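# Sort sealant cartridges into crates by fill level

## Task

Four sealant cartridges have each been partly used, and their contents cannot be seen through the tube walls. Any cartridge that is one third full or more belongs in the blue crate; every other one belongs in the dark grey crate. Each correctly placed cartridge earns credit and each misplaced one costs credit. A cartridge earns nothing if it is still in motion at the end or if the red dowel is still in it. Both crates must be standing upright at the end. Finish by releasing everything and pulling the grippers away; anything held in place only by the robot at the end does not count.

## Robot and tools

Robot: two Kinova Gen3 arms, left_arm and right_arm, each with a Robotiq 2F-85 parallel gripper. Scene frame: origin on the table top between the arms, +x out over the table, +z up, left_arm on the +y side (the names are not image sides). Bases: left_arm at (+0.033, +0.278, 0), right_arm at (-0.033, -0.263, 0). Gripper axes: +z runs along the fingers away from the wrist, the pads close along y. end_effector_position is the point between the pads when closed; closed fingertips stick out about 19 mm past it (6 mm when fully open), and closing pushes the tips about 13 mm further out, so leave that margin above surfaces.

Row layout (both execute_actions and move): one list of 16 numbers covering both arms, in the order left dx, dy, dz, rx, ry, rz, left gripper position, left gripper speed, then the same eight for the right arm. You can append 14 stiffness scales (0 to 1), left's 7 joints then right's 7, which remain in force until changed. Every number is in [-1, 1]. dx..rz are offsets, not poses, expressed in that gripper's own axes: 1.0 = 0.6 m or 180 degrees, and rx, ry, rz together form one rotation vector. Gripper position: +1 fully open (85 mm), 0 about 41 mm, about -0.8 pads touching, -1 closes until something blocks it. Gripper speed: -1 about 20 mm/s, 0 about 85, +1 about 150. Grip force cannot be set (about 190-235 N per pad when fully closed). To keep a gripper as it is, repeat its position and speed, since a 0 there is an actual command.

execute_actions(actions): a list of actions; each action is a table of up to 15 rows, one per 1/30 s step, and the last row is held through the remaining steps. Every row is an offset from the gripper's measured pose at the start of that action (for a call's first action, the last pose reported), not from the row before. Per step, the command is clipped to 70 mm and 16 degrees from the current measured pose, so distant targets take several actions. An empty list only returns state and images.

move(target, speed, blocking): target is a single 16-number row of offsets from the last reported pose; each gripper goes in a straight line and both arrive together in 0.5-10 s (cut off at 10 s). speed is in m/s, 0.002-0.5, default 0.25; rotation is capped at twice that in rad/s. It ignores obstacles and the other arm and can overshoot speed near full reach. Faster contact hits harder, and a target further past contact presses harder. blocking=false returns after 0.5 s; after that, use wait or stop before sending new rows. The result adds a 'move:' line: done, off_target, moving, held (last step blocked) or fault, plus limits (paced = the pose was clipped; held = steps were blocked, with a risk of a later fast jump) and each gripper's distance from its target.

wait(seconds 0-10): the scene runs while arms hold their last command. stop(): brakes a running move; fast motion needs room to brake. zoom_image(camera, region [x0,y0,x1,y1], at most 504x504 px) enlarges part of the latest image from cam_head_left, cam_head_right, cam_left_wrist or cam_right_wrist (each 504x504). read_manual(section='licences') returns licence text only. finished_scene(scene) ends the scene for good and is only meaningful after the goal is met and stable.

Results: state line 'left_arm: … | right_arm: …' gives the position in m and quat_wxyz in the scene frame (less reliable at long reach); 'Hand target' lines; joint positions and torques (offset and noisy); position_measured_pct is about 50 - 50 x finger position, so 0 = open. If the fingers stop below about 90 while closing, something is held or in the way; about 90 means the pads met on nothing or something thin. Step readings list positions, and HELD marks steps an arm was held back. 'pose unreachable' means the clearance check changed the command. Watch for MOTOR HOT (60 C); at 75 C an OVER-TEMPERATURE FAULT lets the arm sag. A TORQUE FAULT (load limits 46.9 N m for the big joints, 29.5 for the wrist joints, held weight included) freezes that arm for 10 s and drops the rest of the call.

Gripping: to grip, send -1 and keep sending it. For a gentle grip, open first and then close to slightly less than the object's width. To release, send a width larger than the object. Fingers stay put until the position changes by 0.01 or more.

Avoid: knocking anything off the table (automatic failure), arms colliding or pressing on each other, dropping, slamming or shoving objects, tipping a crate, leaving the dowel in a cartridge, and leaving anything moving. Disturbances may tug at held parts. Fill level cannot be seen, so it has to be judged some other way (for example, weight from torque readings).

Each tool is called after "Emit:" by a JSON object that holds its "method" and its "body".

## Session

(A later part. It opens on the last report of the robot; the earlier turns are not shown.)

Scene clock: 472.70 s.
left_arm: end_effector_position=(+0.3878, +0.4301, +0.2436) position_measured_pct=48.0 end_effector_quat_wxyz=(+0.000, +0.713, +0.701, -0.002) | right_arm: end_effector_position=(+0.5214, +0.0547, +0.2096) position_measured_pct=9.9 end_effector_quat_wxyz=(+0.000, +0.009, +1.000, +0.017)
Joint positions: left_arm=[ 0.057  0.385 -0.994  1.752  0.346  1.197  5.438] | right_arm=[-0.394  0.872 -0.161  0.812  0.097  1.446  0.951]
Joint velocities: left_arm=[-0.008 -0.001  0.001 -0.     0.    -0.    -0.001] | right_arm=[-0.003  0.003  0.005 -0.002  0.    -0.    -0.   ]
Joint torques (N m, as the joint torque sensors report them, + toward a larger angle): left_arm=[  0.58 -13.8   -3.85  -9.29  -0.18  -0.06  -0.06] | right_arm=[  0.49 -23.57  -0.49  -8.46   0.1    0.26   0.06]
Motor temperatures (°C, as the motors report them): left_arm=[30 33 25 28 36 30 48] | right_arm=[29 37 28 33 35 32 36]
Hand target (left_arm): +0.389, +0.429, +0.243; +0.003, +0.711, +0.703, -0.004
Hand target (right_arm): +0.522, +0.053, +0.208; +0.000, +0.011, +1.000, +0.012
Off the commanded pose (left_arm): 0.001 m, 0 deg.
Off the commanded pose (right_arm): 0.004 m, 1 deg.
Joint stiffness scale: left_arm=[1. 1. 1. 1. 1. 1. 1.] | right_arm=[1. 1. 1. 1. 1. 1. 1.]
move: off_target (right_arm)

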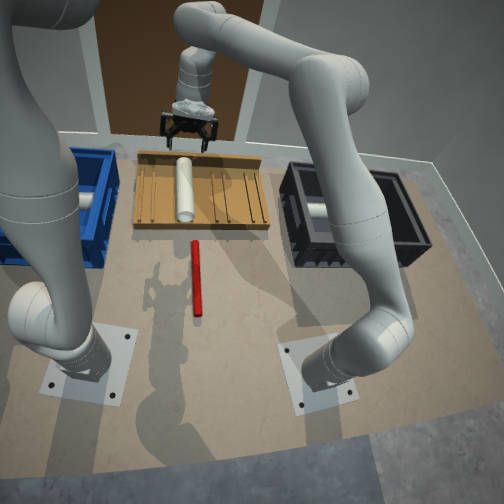

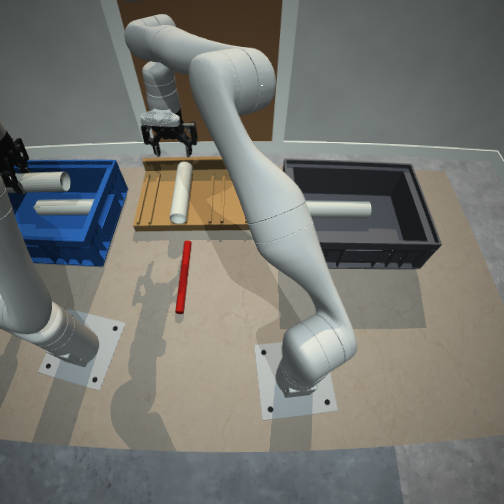

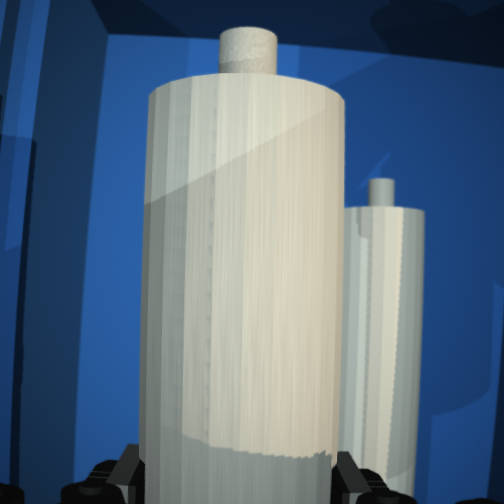

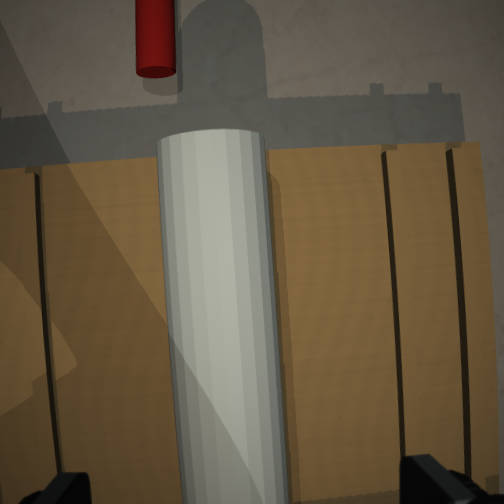

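Emit:
{"method": "move", "body": {"target": [0, 0, 0.30, 0, 0, 0, -1, 0, 0.01, -0.012, 0.24, 0.006, 0, 0, 0.8, 0], "speed": 0.15}}

Scene clock: 480.53 s.
left_arm: end_effector_position=(+0.3873, +0.4311, +0.0663) position_measured_pct=48.0 end_effector_quat_wxyz=(-0.001, +0.713, +0.701, -0.001) | right_arm: end_effector_position=(+0.5147, +0.0537, +0.0684) position_measured_pct=9.9 end_effector_quat_wxyz=(-0.001, +0.008, +1.000, +0.010)
Joint positions: left_arm=[-0.136  0.668 -0.774  2.016  0.693  0.742  5.13 ] | right_arm=[-0.404  0.98  -0.132  1.054  0.102  1.105  0.938]
Joint velocities: left_arm=[-0.008  0.001  0.004 -0.    -0.    -0.003  0.   ] | right_arm=[-0.002  0.001  0.002 -0.001 -0.001  0.001  0.001]
Joint torques (N m, as the joint torque sensors report them, + toward a larger angle): left_arm=[ -0.47 -17.07  -4.61  -5.38  -0.36   0.24   0.1 ] | right_arm=[  0.2  -24.08  -0.8   -8.49   0.27   0.27  -0.11]
Motor temperatures (°C, as the motors report them): left_arm=[30 33 25 28 36 30 48] | right_arm=[29 37 28 33 35 32 36]
Hand target (left_arm): +0.387, +0.430, +0.064; -0.000, +0.713, +0.702, -0.001
Hand target (right_arm): +0.515, +0.052, +0.065; +0.000, +0.009, +1.000, +0.007
Off the commanded pose (left_arm): 0.003 m, 0 deg.
Off the commanded pose (right_arm): 0.003 m, 0 deg.
Joint stiffness scale: left_arm=[1. 1. 1. 1. 1. 1. 1.] | right_arm=[1. 1. 1. 1. 1. 1. 1.]
move: done

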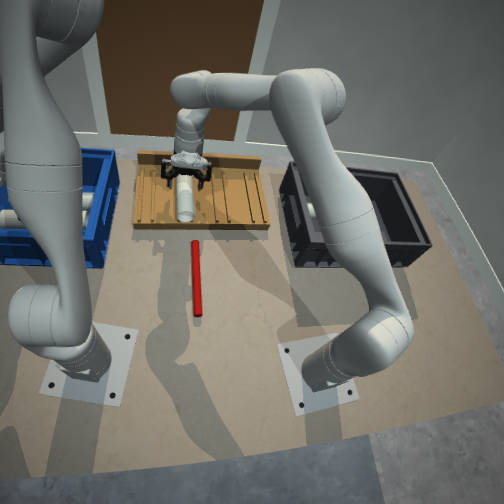

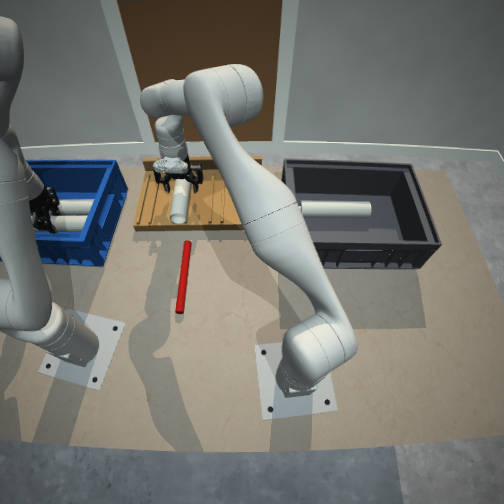

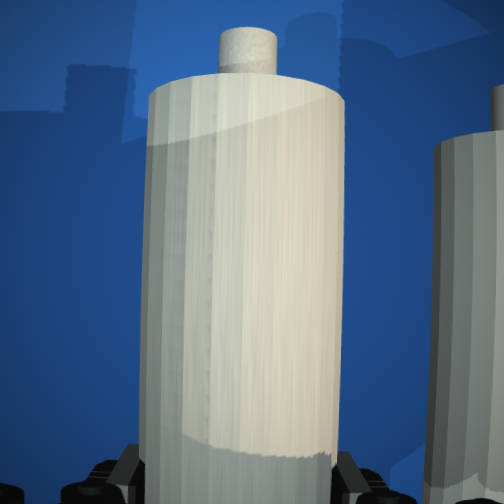

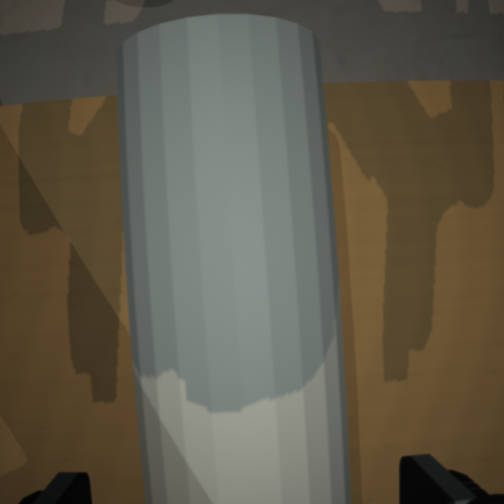

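Left lowers slightly and opens; right closes.

Emit:
{"method": "execute_actions", "body": {"actions": [[[0, 0, 0.008, 0, 0, 0, -1, 0, 0, 0, 0.003, 0, 0, 0, -1, 0]], [[0, 0, 0, 0, 0, 0, 0.45, 0, 0, 0, 0, 0, 0, 0, -1, 0]], [[0, 0, 0, 0, 0, 0, 0.45, 0, 0, 0, 0, 0, 0, 0, -1, 0]]]}}

Emit:
{"method": "move", "body": {"target": [0, 0, -0.32, 0, 0, 0, 0.45, 0, 0, 0, -0.30, 0, 0, 0, -1, 0], "speed": 0.2}}

Scene clock: 487.33 s.
left_arm: end_effector_position=(+0.3874, +0.4321, +0.0637) position_measured_pct=27.4 end_effector_quat_wxyz=(-0.002, +0.713, +0.701, -0.000) | right_arm: end_effector_position=(+0.5149, +0.0540, +0.0692) position_measured_pct=46.4 end_effector_quat_wxyz=(-0.001, +0.008, +1.000, +0.011)
Joint positions: left_arm=[-0.142  0.673 -0.767  2.017  0.696  0.734  5.127] | right_arm=[-0.404  0.978 -0.132  1.054  0.102  1.105  0.938]
Joint velocities: left_arm=[ 0.001 -0.001  0.    -0.     0.    -0.001 -0.   ] | right_arm=[ 0.001  0.    -0.    -0.002 -0.002  0.    -0.   ]
Joint torques (N m, as the joint torque sensors report them, + toward a larger angle): left_arm=[ -0.09 -15.73  -3.89  -4.54  -0.27  -0.17   0.17] | right_arm=[  1.39 -21.64   1.23  -6.92   0.56   0.64   0.12]
Motor temperatures (°C, as the motors report them): left_arm=[30 33 25 28 36 30 48] | right_arm=[29 37 28 33 35 32 36]
Hand target (left_arm): +0.387, +0.432, +0.064; -0.002, +0.713, +0.701, -0.000
Hand target (right_arm): +0.515, +0.054, +0.069; -0.001, +0.008, +1.000, +0.011
Off the commanded pose (left_arm): 0.000 m, 0 deg.
Off the commanded pose (right_arm): 0.000 m, 0 deg.
Joint stiffness scale: left_arm=[1. 1. 1. 1. 1. 1. 1.] | right_arm=[1. 1. 1. 1. 1. 1. 1.]
Step readings (end_effector_position; steps 1 to 15: 1st action; 16 to 30: 2nd action; 31 to 45: 3rd action):
0: left_arm (+0.3871, +0.4314, +0.0662) | right_arm (+0.5147, +0.0538, +0.0684)
1: left_arm (+0.3873, +0.4315, +0.0659) | right_arm (+0.5147, +0.0538, +0.0684)
2: left_arm (+0.3875, +0.4316, +0.0653) | right_arm (+0.5147, +0.0538, +0.0684)
4: left_arm (+0.3875, +0.4318, +0.0645) | right_arm (+0.5147, +0.0538, +0.0684)
8: left_arm (+0.3874, +0.4320, +0.0639) | right_arm (+0.5147, +0.0538, +0.0684)
15: left_arm (+0.3874, +0.4321, +0.0637) | right_arm (+0.5148, +0.0539, +0.0688)
16: left_arm (+0.3874, +0.4321, +0.0637) | right_arm (+0.5149, +0.0540, +0.0691)
17: left_arm (+0.3874, +0.4321, +0.0637) | right_arm (+0.5149, +0.0540, +0.0691)
19: left_arm (+0.3874, +0.4321, +0.0637) | right_arm (+0.5149, +0.0540, +0.0691)
23: left_arm (+0.3874, +0.4321, +0.0637) | right_arm (+0.5149, +0.0540, +0.0691)
30: left_arm (+0.3874, +0.4321, +0.0637) | right_arm (+0.5149, +0.0540, +0.0691)
31: left_arm (+0.3874, +0.4321, +0.0637) | right_arm (+0.5149, +0.0540, +0.0692)
32: left_arm (+0.3874, +0.4321, +0.0637) | right_arm (+0.5149, +0.0540, +0.0692)
34: left_arm (+0.3874, +0.4321, +0.0637) | right_arm (+0.5149, +0.0540, +0.0692)
38: left_arm (+0.3874, +0.4321, +0.0637) | right_arm (+0.5149, +0.0540, +0.0692)
45: end_effector_position above

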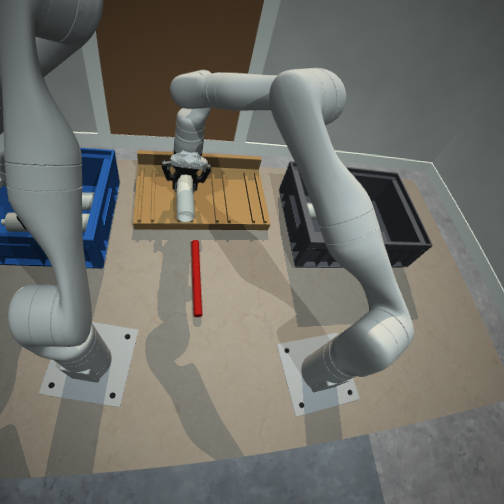

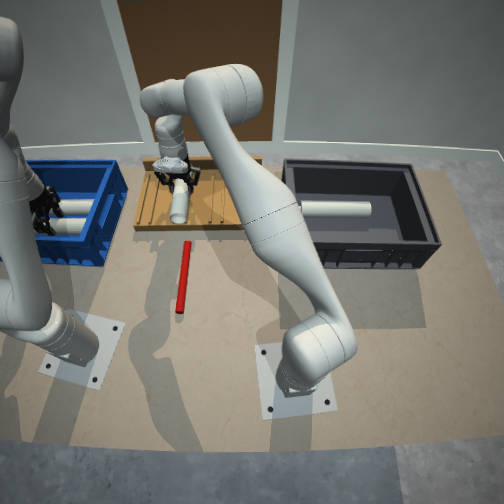

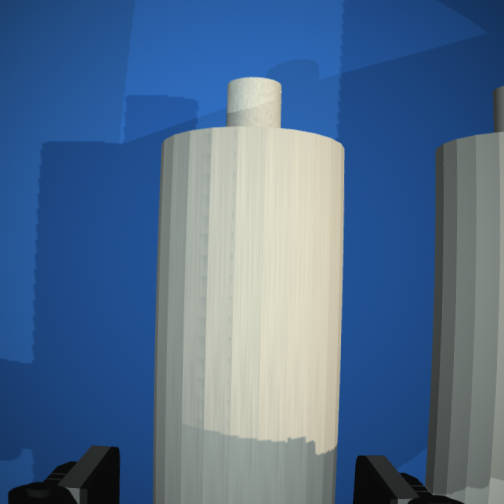

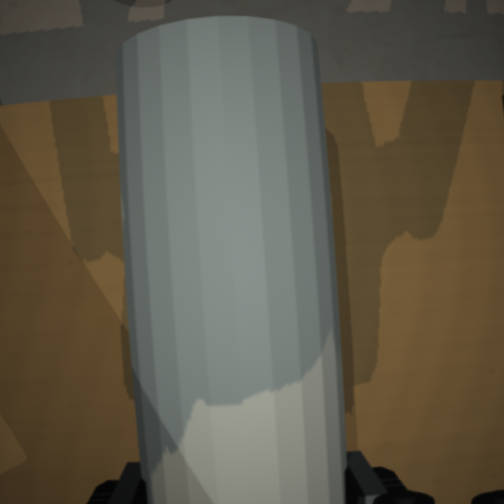

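Scene clock: 488.83 s.
left_arm: end_effector_position=(+0.3900, +0.4295, +0.2529) position_measured_pct=27.4 end_effector_quat_wxyz=(+0.001, +0.715, +0.700, -0.002) | right_arm: end_effector_position=(+0.5179, +0.0472, +0.2478) position_measured_pct=46.4 end_effector_quat_wxyz=(+0.002, +0.012, +1.000, +0.008)
Joint positions: left_arm=[ 0.057  0.374 -0.987  1.729  0.333  1.222  5.45 ] | right_arm=[-0.404  0.846 -0.145  0.741  0.098  1.548  0.951]
Joint velocities: left_arm=[ 0.004 -0.007 -0.003 -0.001 -0.     0.     0.   ] | right_arm=[-0.    -0.    -0.004 -0.001  0.     0.003  0.   ]
Joint torques (N m, as the joint torque sensors report them, + toward a larger angle): left_arm=[ -0.4  -12.73  -3.73  -8.48  -0.18   0.12   0.03] | right_arm=[  0.42 -24.27  -0.04  -9.26  -0.09   0.09   0.16]
Motor temperatures (°C, as the motors report them): left_arm=[30 33 25 28 36 30 48] | right_arm=[29 37 28 33 35 32 36]
Hand target (left_arm): +0.388, +0.431, +0.255; -0.001, +0.713, +0.701, -0.001
Hand target (right_arm): +0.515, +0.050, +0.249; -0.001, +0.008, +1.000, +0.011
Off the commanded pose (left_arm): 0.004 m, 0 deg.
Off the commanded pose (right_arm): 0.004 m, 1 deg.
Joint stiffness scale: left_arm=[1. 1. 1. 1. 1. 1. 1.] | right_arm=[1. 1. 1. 1. 1. 1. 1.]
move: off_target (left_arm, right_arm)

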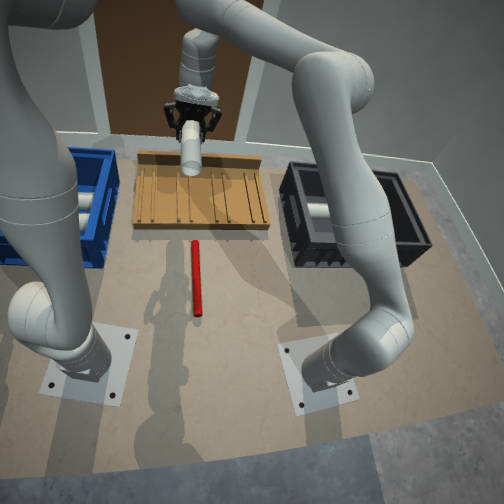

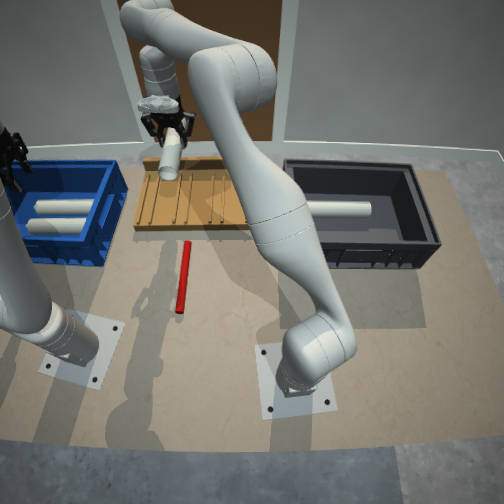

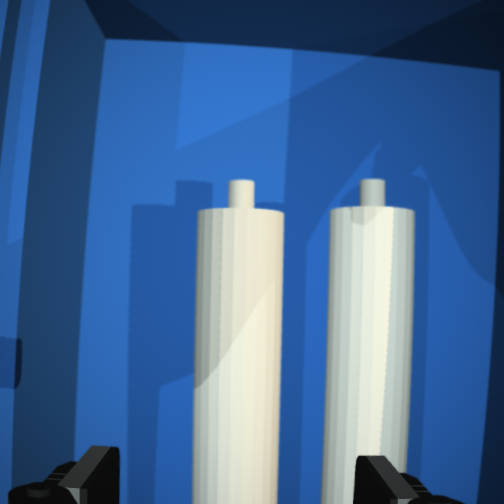

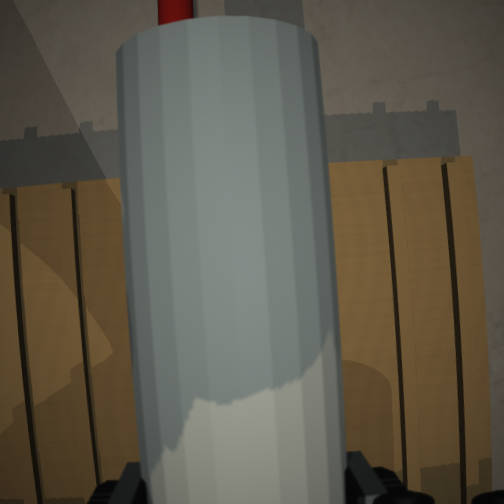

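Emit:
{"method": "move", "body": {"target": [0, 0, 0, 0, 0, 0, 0.45, 0, 0.233, -0.795, 0, 0, 0, -0.5, -1, 0], "speed": 0.25}}

Scene clock: 498.63 s.
left_arm: end_effector_position=(+0.3901, +0.4294, +0.2530) position_measured_pct=27.4 end_effector_quat_wxyz=(+0.001, +0.715, +0.699, -0.002) | right_arm: end_effector_position=(+0.3649, -0.4282, +0.2406) position_measured_pct=46.4 end_effector_quat_wxyz=(+0.001, -0.698, +0.716, +0.003)
Joint positions: left_arm=[ 0.057  0.373 -0.987  1.729  0.333  1.222  5.45 ] | right_arm=[ 0.58   0.357 -0.205  1.635  0.072  1.161  3.381]
Joint velocities: left_arm=[-0.001  0.001  0.002  0.    -0.     0.     0.   ] | right_arm=[ 0.008  0.001 -0.    -0.001 -0.    -0.001  0.001]
Joint torques (N m, as the joint torque sensors report them, + toward a larger angle): left_arm=[ -0.41 -12.6   -3.27  -8.53  -0.23  -0.03   0.25] | right_arm=[  0.04 -15.52  -0.53  -8.23   0.48   0.31   0.4 ]
Motor temperatures (°C, as the motors report them): left_arm=[30 32 25 28 36 30 48] | right_arm=[29 37 28 33 35 32 36]
Hand target (left_arm): +0.390, +0.430, +0.253; +0.001, +0.715, +0.700, -0.002
Hand target (right_arm): +0.367, -0.427, +0.241; -0.005, +0.698, -0.716, -0.003
Off the commanded pose (left_arm): 0.000 m, 0 deg.
Off the commanded pose (right_arm): 0.003 m, 1 deg.
Joint stiffness scale: left_arm=[1. 1. 1. 1. 1. 1. 1.] | right_arm=[1. 1. 1. 1. 1. 1. 1.]
move: done

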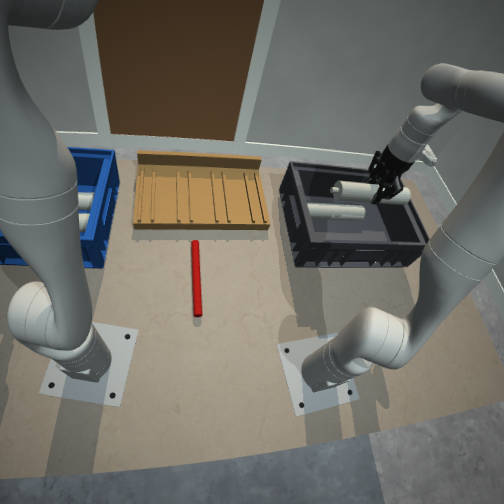

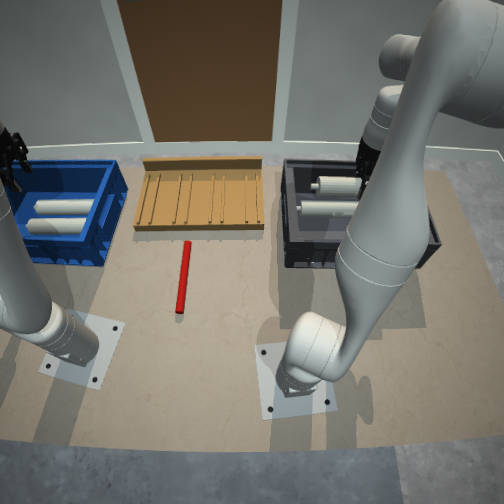

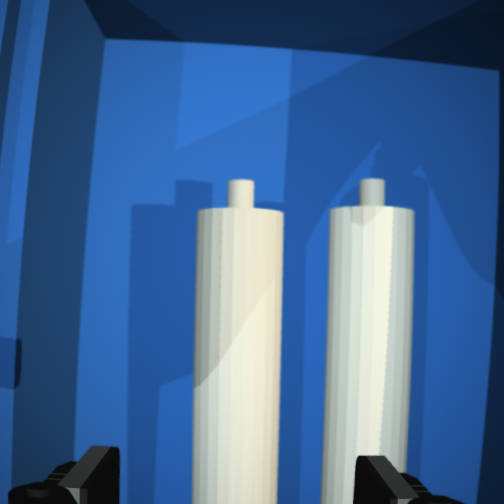

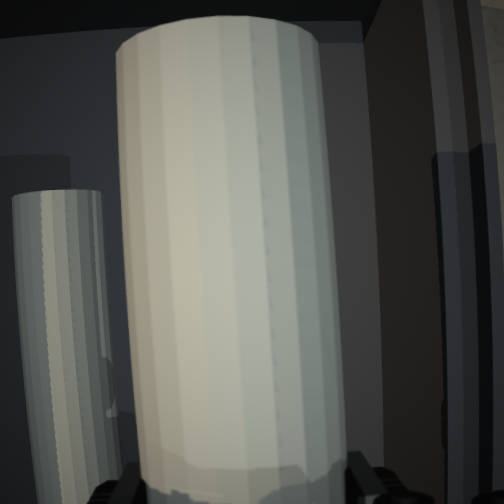

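Emit:
{"method": "move", "body": {"target": [0, 0, 0, 0, 0, 0, 0.45, 0, 0, -0.02, 0.30, 0, 0, 0, -1, 0], "speed": 0.15}}

Emit:
{"method": "execute_actions", "body": {"actions": [[[0, 0, 0, 0, 0, 0, 0.45, 0, 0, 0, 0, 0, 0, 0, 0.45, 0]], [[0, 0, 0, 0, 0, 0, 0.45, 0, 0, 0, 0, 0, 0, 0, 0.45, 0]]]}}

Emit:
{"method": "move", "body": {"target": [0, 0, 0, 0, 0, 0, 0.45, 0, 0, 0, -0.32, 0, 0, 0, 0.45, 0], "speed": 0.2}}

Scene clock: 509.50 s.
left_arm: end_effector_position=(+0.3901, +0.4294, +0.2530) position_measured_pct=27.4 end_effector_quat_wxyz=(+0.001, +0.715, +0.699, -0.002) | right_arm: end_effector_position=(+0.3773, -0.4263, +0.0626) position_measured_pct=46.4 end_effector_quat_wxyz=(+0.003, -0.698, +0.716, +0.003)
Joint positions: left_arm=[ 0.057  0.373 -0.987  1.729  0.333  1.222  5.45 ] | right_arm=[ 0.534  0.642 -0.164  1.844  0.144  0.669  3.311]
Joint velocities: left_arm=[ 0.    -0.002 -0.001  0.    -0.     0.001 -0.001] | right_arm=[-0.005  0.004  0.004 -0.001  0.001 -0.     0.001]
Joint torques (N m, as the joint torque sensors report them, + toward a larger angle): left_arm=[ -0.33 -12.64  -3.53  -8.32  -0.18  -0.05   0.19] | right_arm=[  0.05 -17.85  -0.38  -5.94  -0.1    0.32   0.13]
Motor temperatures (°C, as the motors report them): left_arm=[30 32 25 28 36 30 48] | right_arm=[29 37 28 33 35 32 36]
Hand target (left_arm): +0.390, +0.429, +0.253; +0.001, +0.715, +0.699, -0.002
Hand target (right_arm): +0.376, -0.427, +0.060; -0.001, +0.698, -0.716, -0.003
Off the commanded pose (left_arm): 0.000 m, 0 deg.
Off the commanded pose (right_arm): 0.002 m, 0 deg.
Joint stiffness scale: left_arm=[1. 1. 1. 1. 1. 1. 1.] | right_arm=[1. 1. 1. 1. 1. 1. 1.]
move: done

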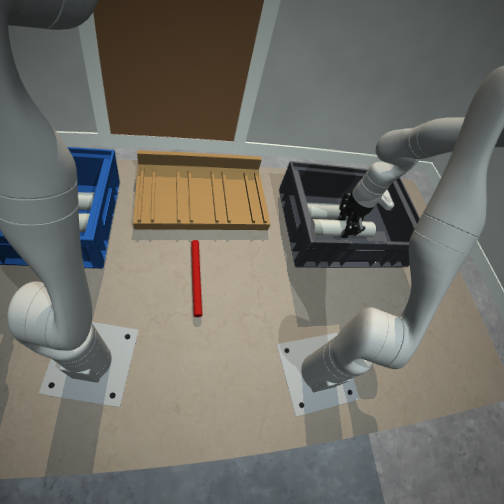

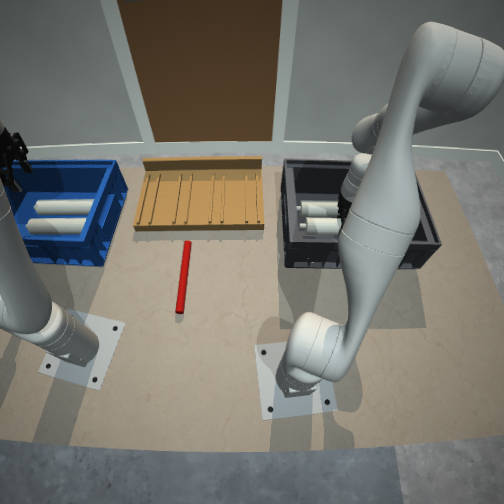

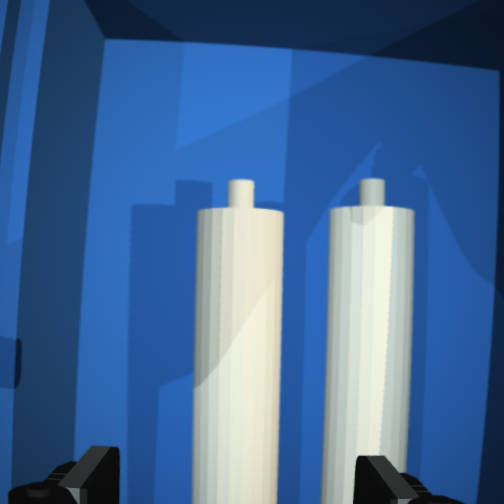

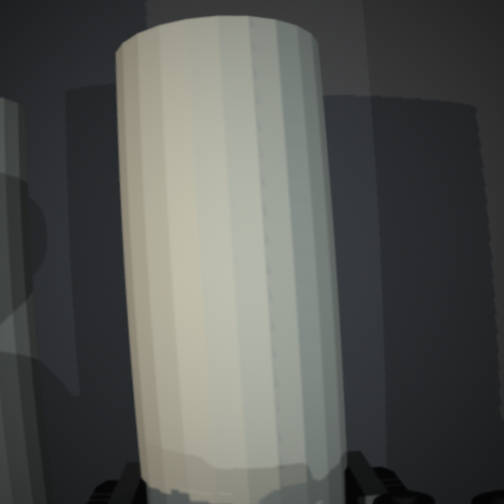

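Scene clock: 510.50 s.
left_arm: end_effector_position=(+0.3901, +0.4294, +0.2530) position_measured_pct=27.4 end_effector_quat_wxyz=(+0.001, +0.715, +0.699, -0.002) | right_arm: end_effector_position=(+0.3773, -0.4263, +0.0626) position_measured_pct=27.4 end_effector_quat_wxyz=(+0.003, -0.698, +0.716, +0.003)
Joint positions: left_arm=[ 0.057  0.373 -0.987  1.729  0.333  1.222  5.45 ] | right_arm=[ 0.534  0.642 -0.164  1.844  0.144  0.669  3.311]
Joint velocities: left_arm=[ 0.    -0.    -0.002  0.     0.     0.     0.   ] | right_arm=[-0.    -0.001 -0.     0.     0.001  0.001 -0.001]
Joint torques (N m, as the joint torque sensors report them, + toward a larger angle): left_arm=[ -0.05 -12.4   -3.05  -8.2   -0.35  -0.11   0.  ] | right_arm=[  0.87 -17.11  -0.13  -5.26   0.22   0.16   0.02]
Motor temperatures (°C, as the motors report them): left_arm=[30 32 25 28 36 30 48] | right_arm=[29 37 28 33 35 32 36]
Hand target (left_arm): +0.390, +0.429, +0.253; +0.001, +0.715, +0.699, -0.002
Hand target (right_arm): +0.377, -0.426, +0.063; -0.003, +0.698, -0.716, -0.003
Off the commanded pose (left_arm): 0.000 m, 0 deg.
Off the commanded pose (right_arm): 0.000 m, 0 deg.
Joint stiffness scale: left_arm=[1. 1. 1. 1. 1. 1. 1.] | right_arm=[1. 1. 1. 1. 1. 1. 1.]
Step readings (end_effector_position; steps 1 to 15: 1st action; 16 to 30: 2nd action):
0: left_arm (+0.3901, +0.4294, +0.2530) | right_arm (+0.3773, -0.4263, +0.0626)
1: left_arm (+0.3901, +0.4294, +0.2530) | right_arm (+0.3773, -0.4263, +0.0626)
2: left_arm (+0.3901, +0.4294, +0.2530) | right_arm (+0.3773, -0.4263, +0.0626)
4: left_arm (+0.3901, +0.4294, +0.2530) | right_arm (+0.3773, -0.4263, +0.0626)
8: left_arm (+0.3901, +0.4294, +0.2530) | right_arm (+0.3773, -0.4263, +0.0626)
15: left_arm (+0.3901, +0.4294, +0.2530) | right_arm (+0.3773, -0.4263, +0.0626)
16: left_arm (+0.3901, +0.4294, +0.2530) | right_arm (+0.3773, -0.4263, +0.0626)
17: left_arm (+0.3901, +0.4294, +0.2530) | right_arm (+0.3773, -0.4263, +0.0626)
19: left_arm (+0.3901, +0.4294, +0.2530) | right_arm (+0.3773, -0.4263, +0.0626)
23: left_arm (+0.3901, +0.4294, +0.2530) | right_arm (+0.3773, -0.4263, +0.0626)
30: end_effector_position above

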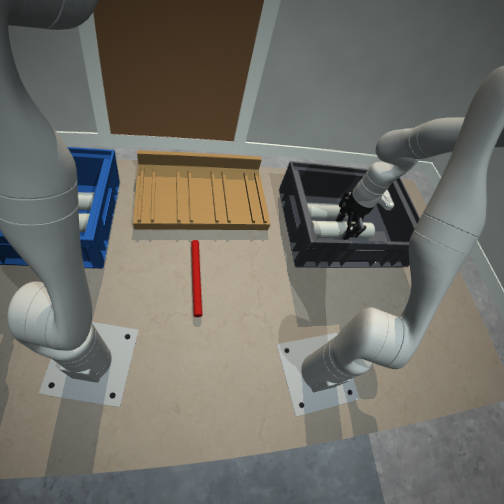

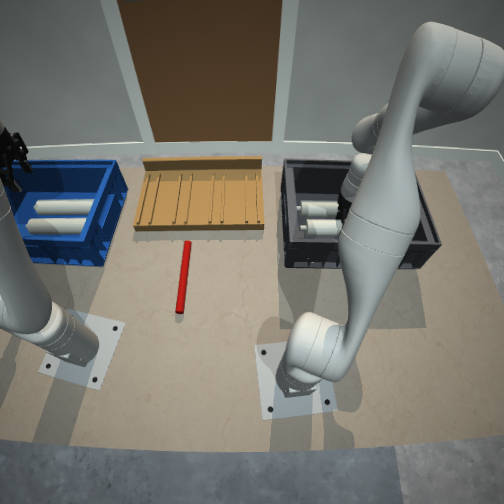

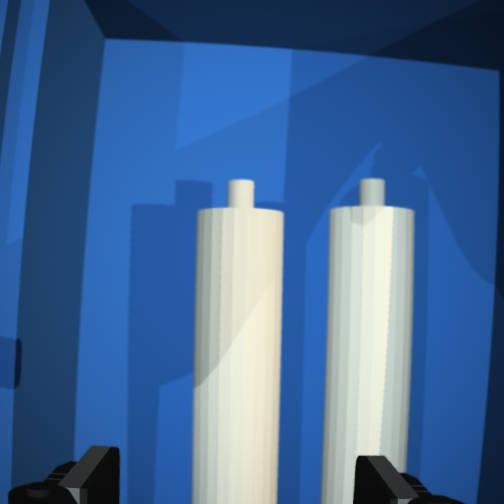

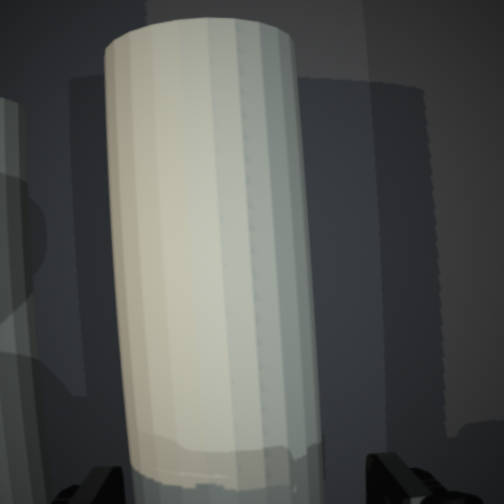

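Scene clock: 511.97 s.
left_arm: end_effector_position=(+0.3901, +0.4294, +0.2530) position_measured_pct=27.4 end_effector_quat_wxyz=(+0.001, +0.715, +0.699, -0.002) | right_arm: end_effector_position=(+0.3770, -0.4307, +0.2523) position_measured_pct=27.4 end_effector_quat_wxyz=(-0.000, -0.697, +0.717, +0.002)
Joint positions: left_arm=[ 0.057  0.373 -0.987  1.729  0.333  1.222  5.45 ] | right_arm=[ 0.563  0.372 -0.195  1.571  0.074  1.209  3.374]
Joint velocities: left_arm=[-0.    -0.001  0.001  0.     0.     0.    -0.   ] | right_arm=[ 0.    -0.002  0.    -0.002  0.    -0.002 -0.001]
Joint torques (N m, as the joint torque sensors report them, + toward a larger angle): left_arm=[ -0.2  -12.52  -3.09  -8.54  -0.31  -0.22   0.25] | right_arm=[  0.28 -15.55  -0.19  -8.12   0.27   0.33   0.22]
Motor temperatures (°C, as the motors report them): left_arm=[30 32 25 28 36 30 48] | right_arm=[29 37 28 33 35 32 36]
Hand target (left_arm): +0.390, +0.429, +0.253; +0.001, +0.715, +0.699, -0.002
Hand target (right_arm): +0.378, -0.428, +0.255; -0.004, +0.698, -0.716, -0.003
Off the commanded pose (left_arm): 0.000 m, 0 deg.
Off the commanded pose (right_arm): 0.003 m, 0 deg.
Joint stiffness scale: left_arm=[1. 1. 1. 1. 1. 1. 1.] | right_arm=[1. 1. 1. 1. 1. 1. 1.]
move: done

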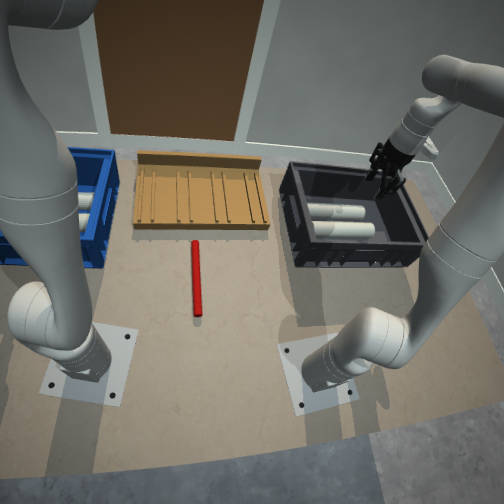

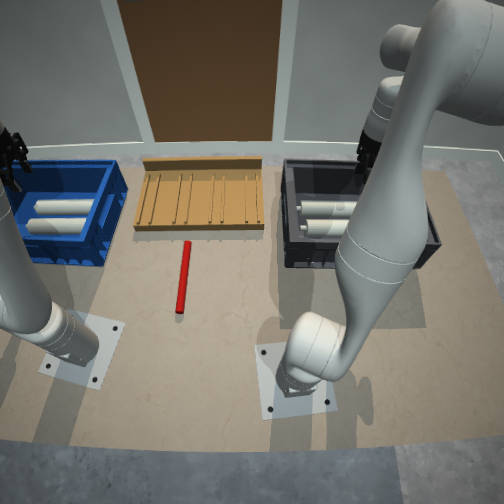

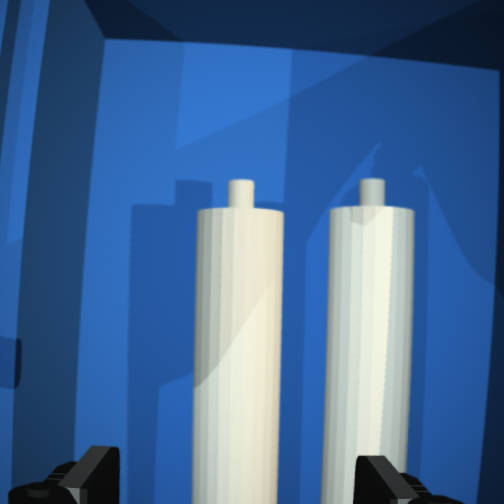

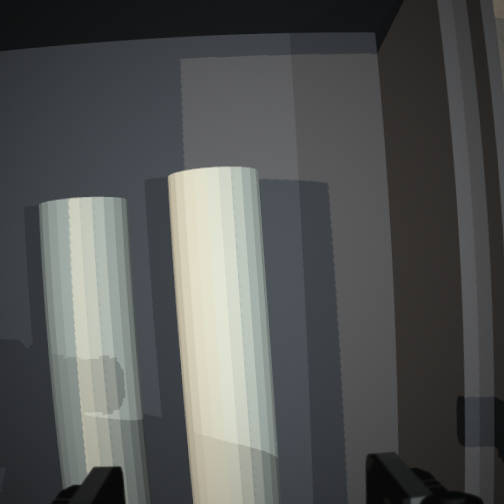

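Emit:
{"method": "wait", "body": {"seconds": 1.5}}

Scene clock: 517.13 s.
left_arm: end_effector_position=(+0.3901, +0.4294, +0.2530) position_measured_pct=27.4 end_effector_quat_wxyz=(+0.001, +0.715, +0.699, -0.002) | right_arm: end_effector_position=(+0.3770, -0.4307, +0.2524) position_measured_pct=27.4 end_effector_quat_wxyz=(-0.000, -0.697, +0.717, +0.002)
Joint positions: left_arm=[ 0.057  0.373 -0.987  1.729  0.333  1.222  5.45 ] | right_arm=[ 0.563  0.372 -0.195  1.571  0.074  1.209  3.374]
Joint velocities: left_arm=[-0.     0.001 -0.001  0.    -0.     0.001  0.   ] | right_arm=[-0.     0.    -0.     0.001 -0.001 -0.001 -0.001]
Joint torques (N m, as the joint torque sensors report them, + toward a larger angle): left_arm=[ -0.03 -12.62  -3.35  -8.11  -0.31   0.     0.02] | right_arm=[  0.51 -15.01   0.24  -8.1    0.31   0.54   0.24]
Motor temperatures (°C, as the motors report them): left_arm=[30 32 25 28 36 30 48] | right_arm=[29 37 28 33 35 32 36]
Hand target (left_arm): +0.390, +0.429, +0.253; +0.001, +0.715, +0.699, -0.002
Hand target (right_arm): +0.378, -0.428, +0.255; -0.004, +0.698, -0.716, -0.003
Off the commanded pose (left_arm): 0.000 m, 0 deg.
Off the commanded pose (right_arm): 0.003 m, 0 deg.
Joint stiffness scale: left_arm=[1. 1. 1. 1. 1. 1. 1.] | right_arm=[1. 1. 1. 1. 1. 1. 1.]
wait: 1.50 s; at rest from the start

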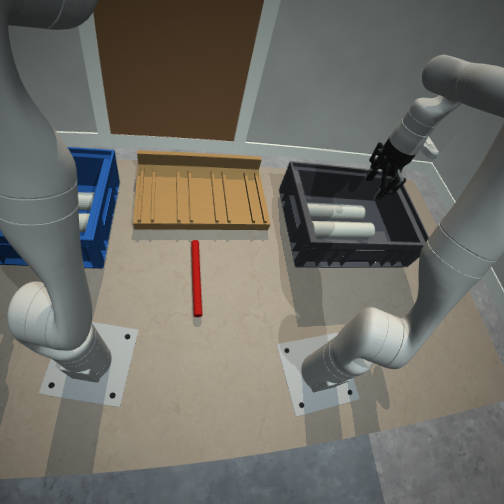

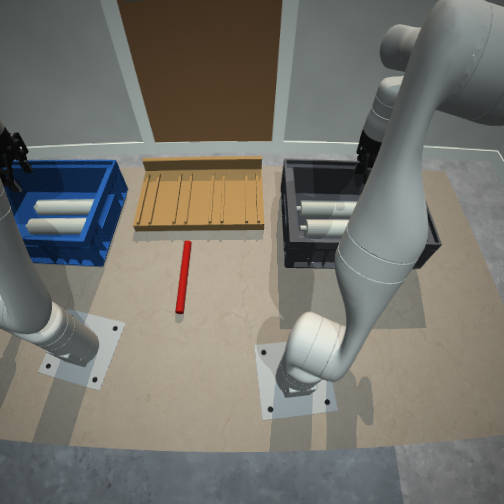

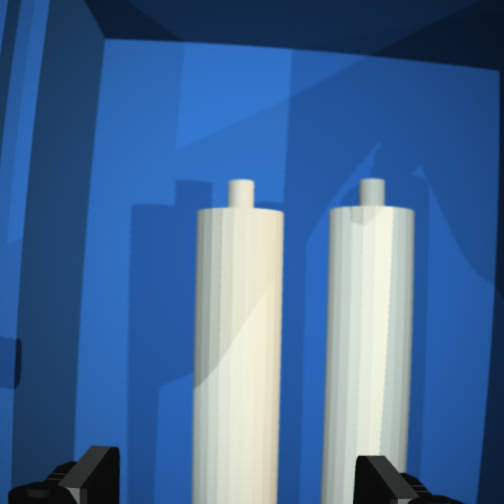

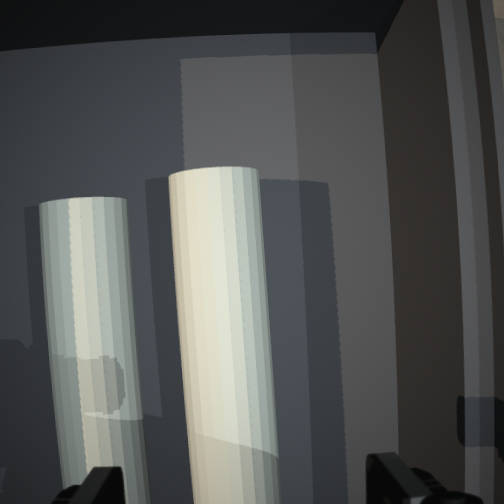

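Emit:
{"method": "finished_scene", "body": {"scene": 2}}

The scene is finished: the task was done.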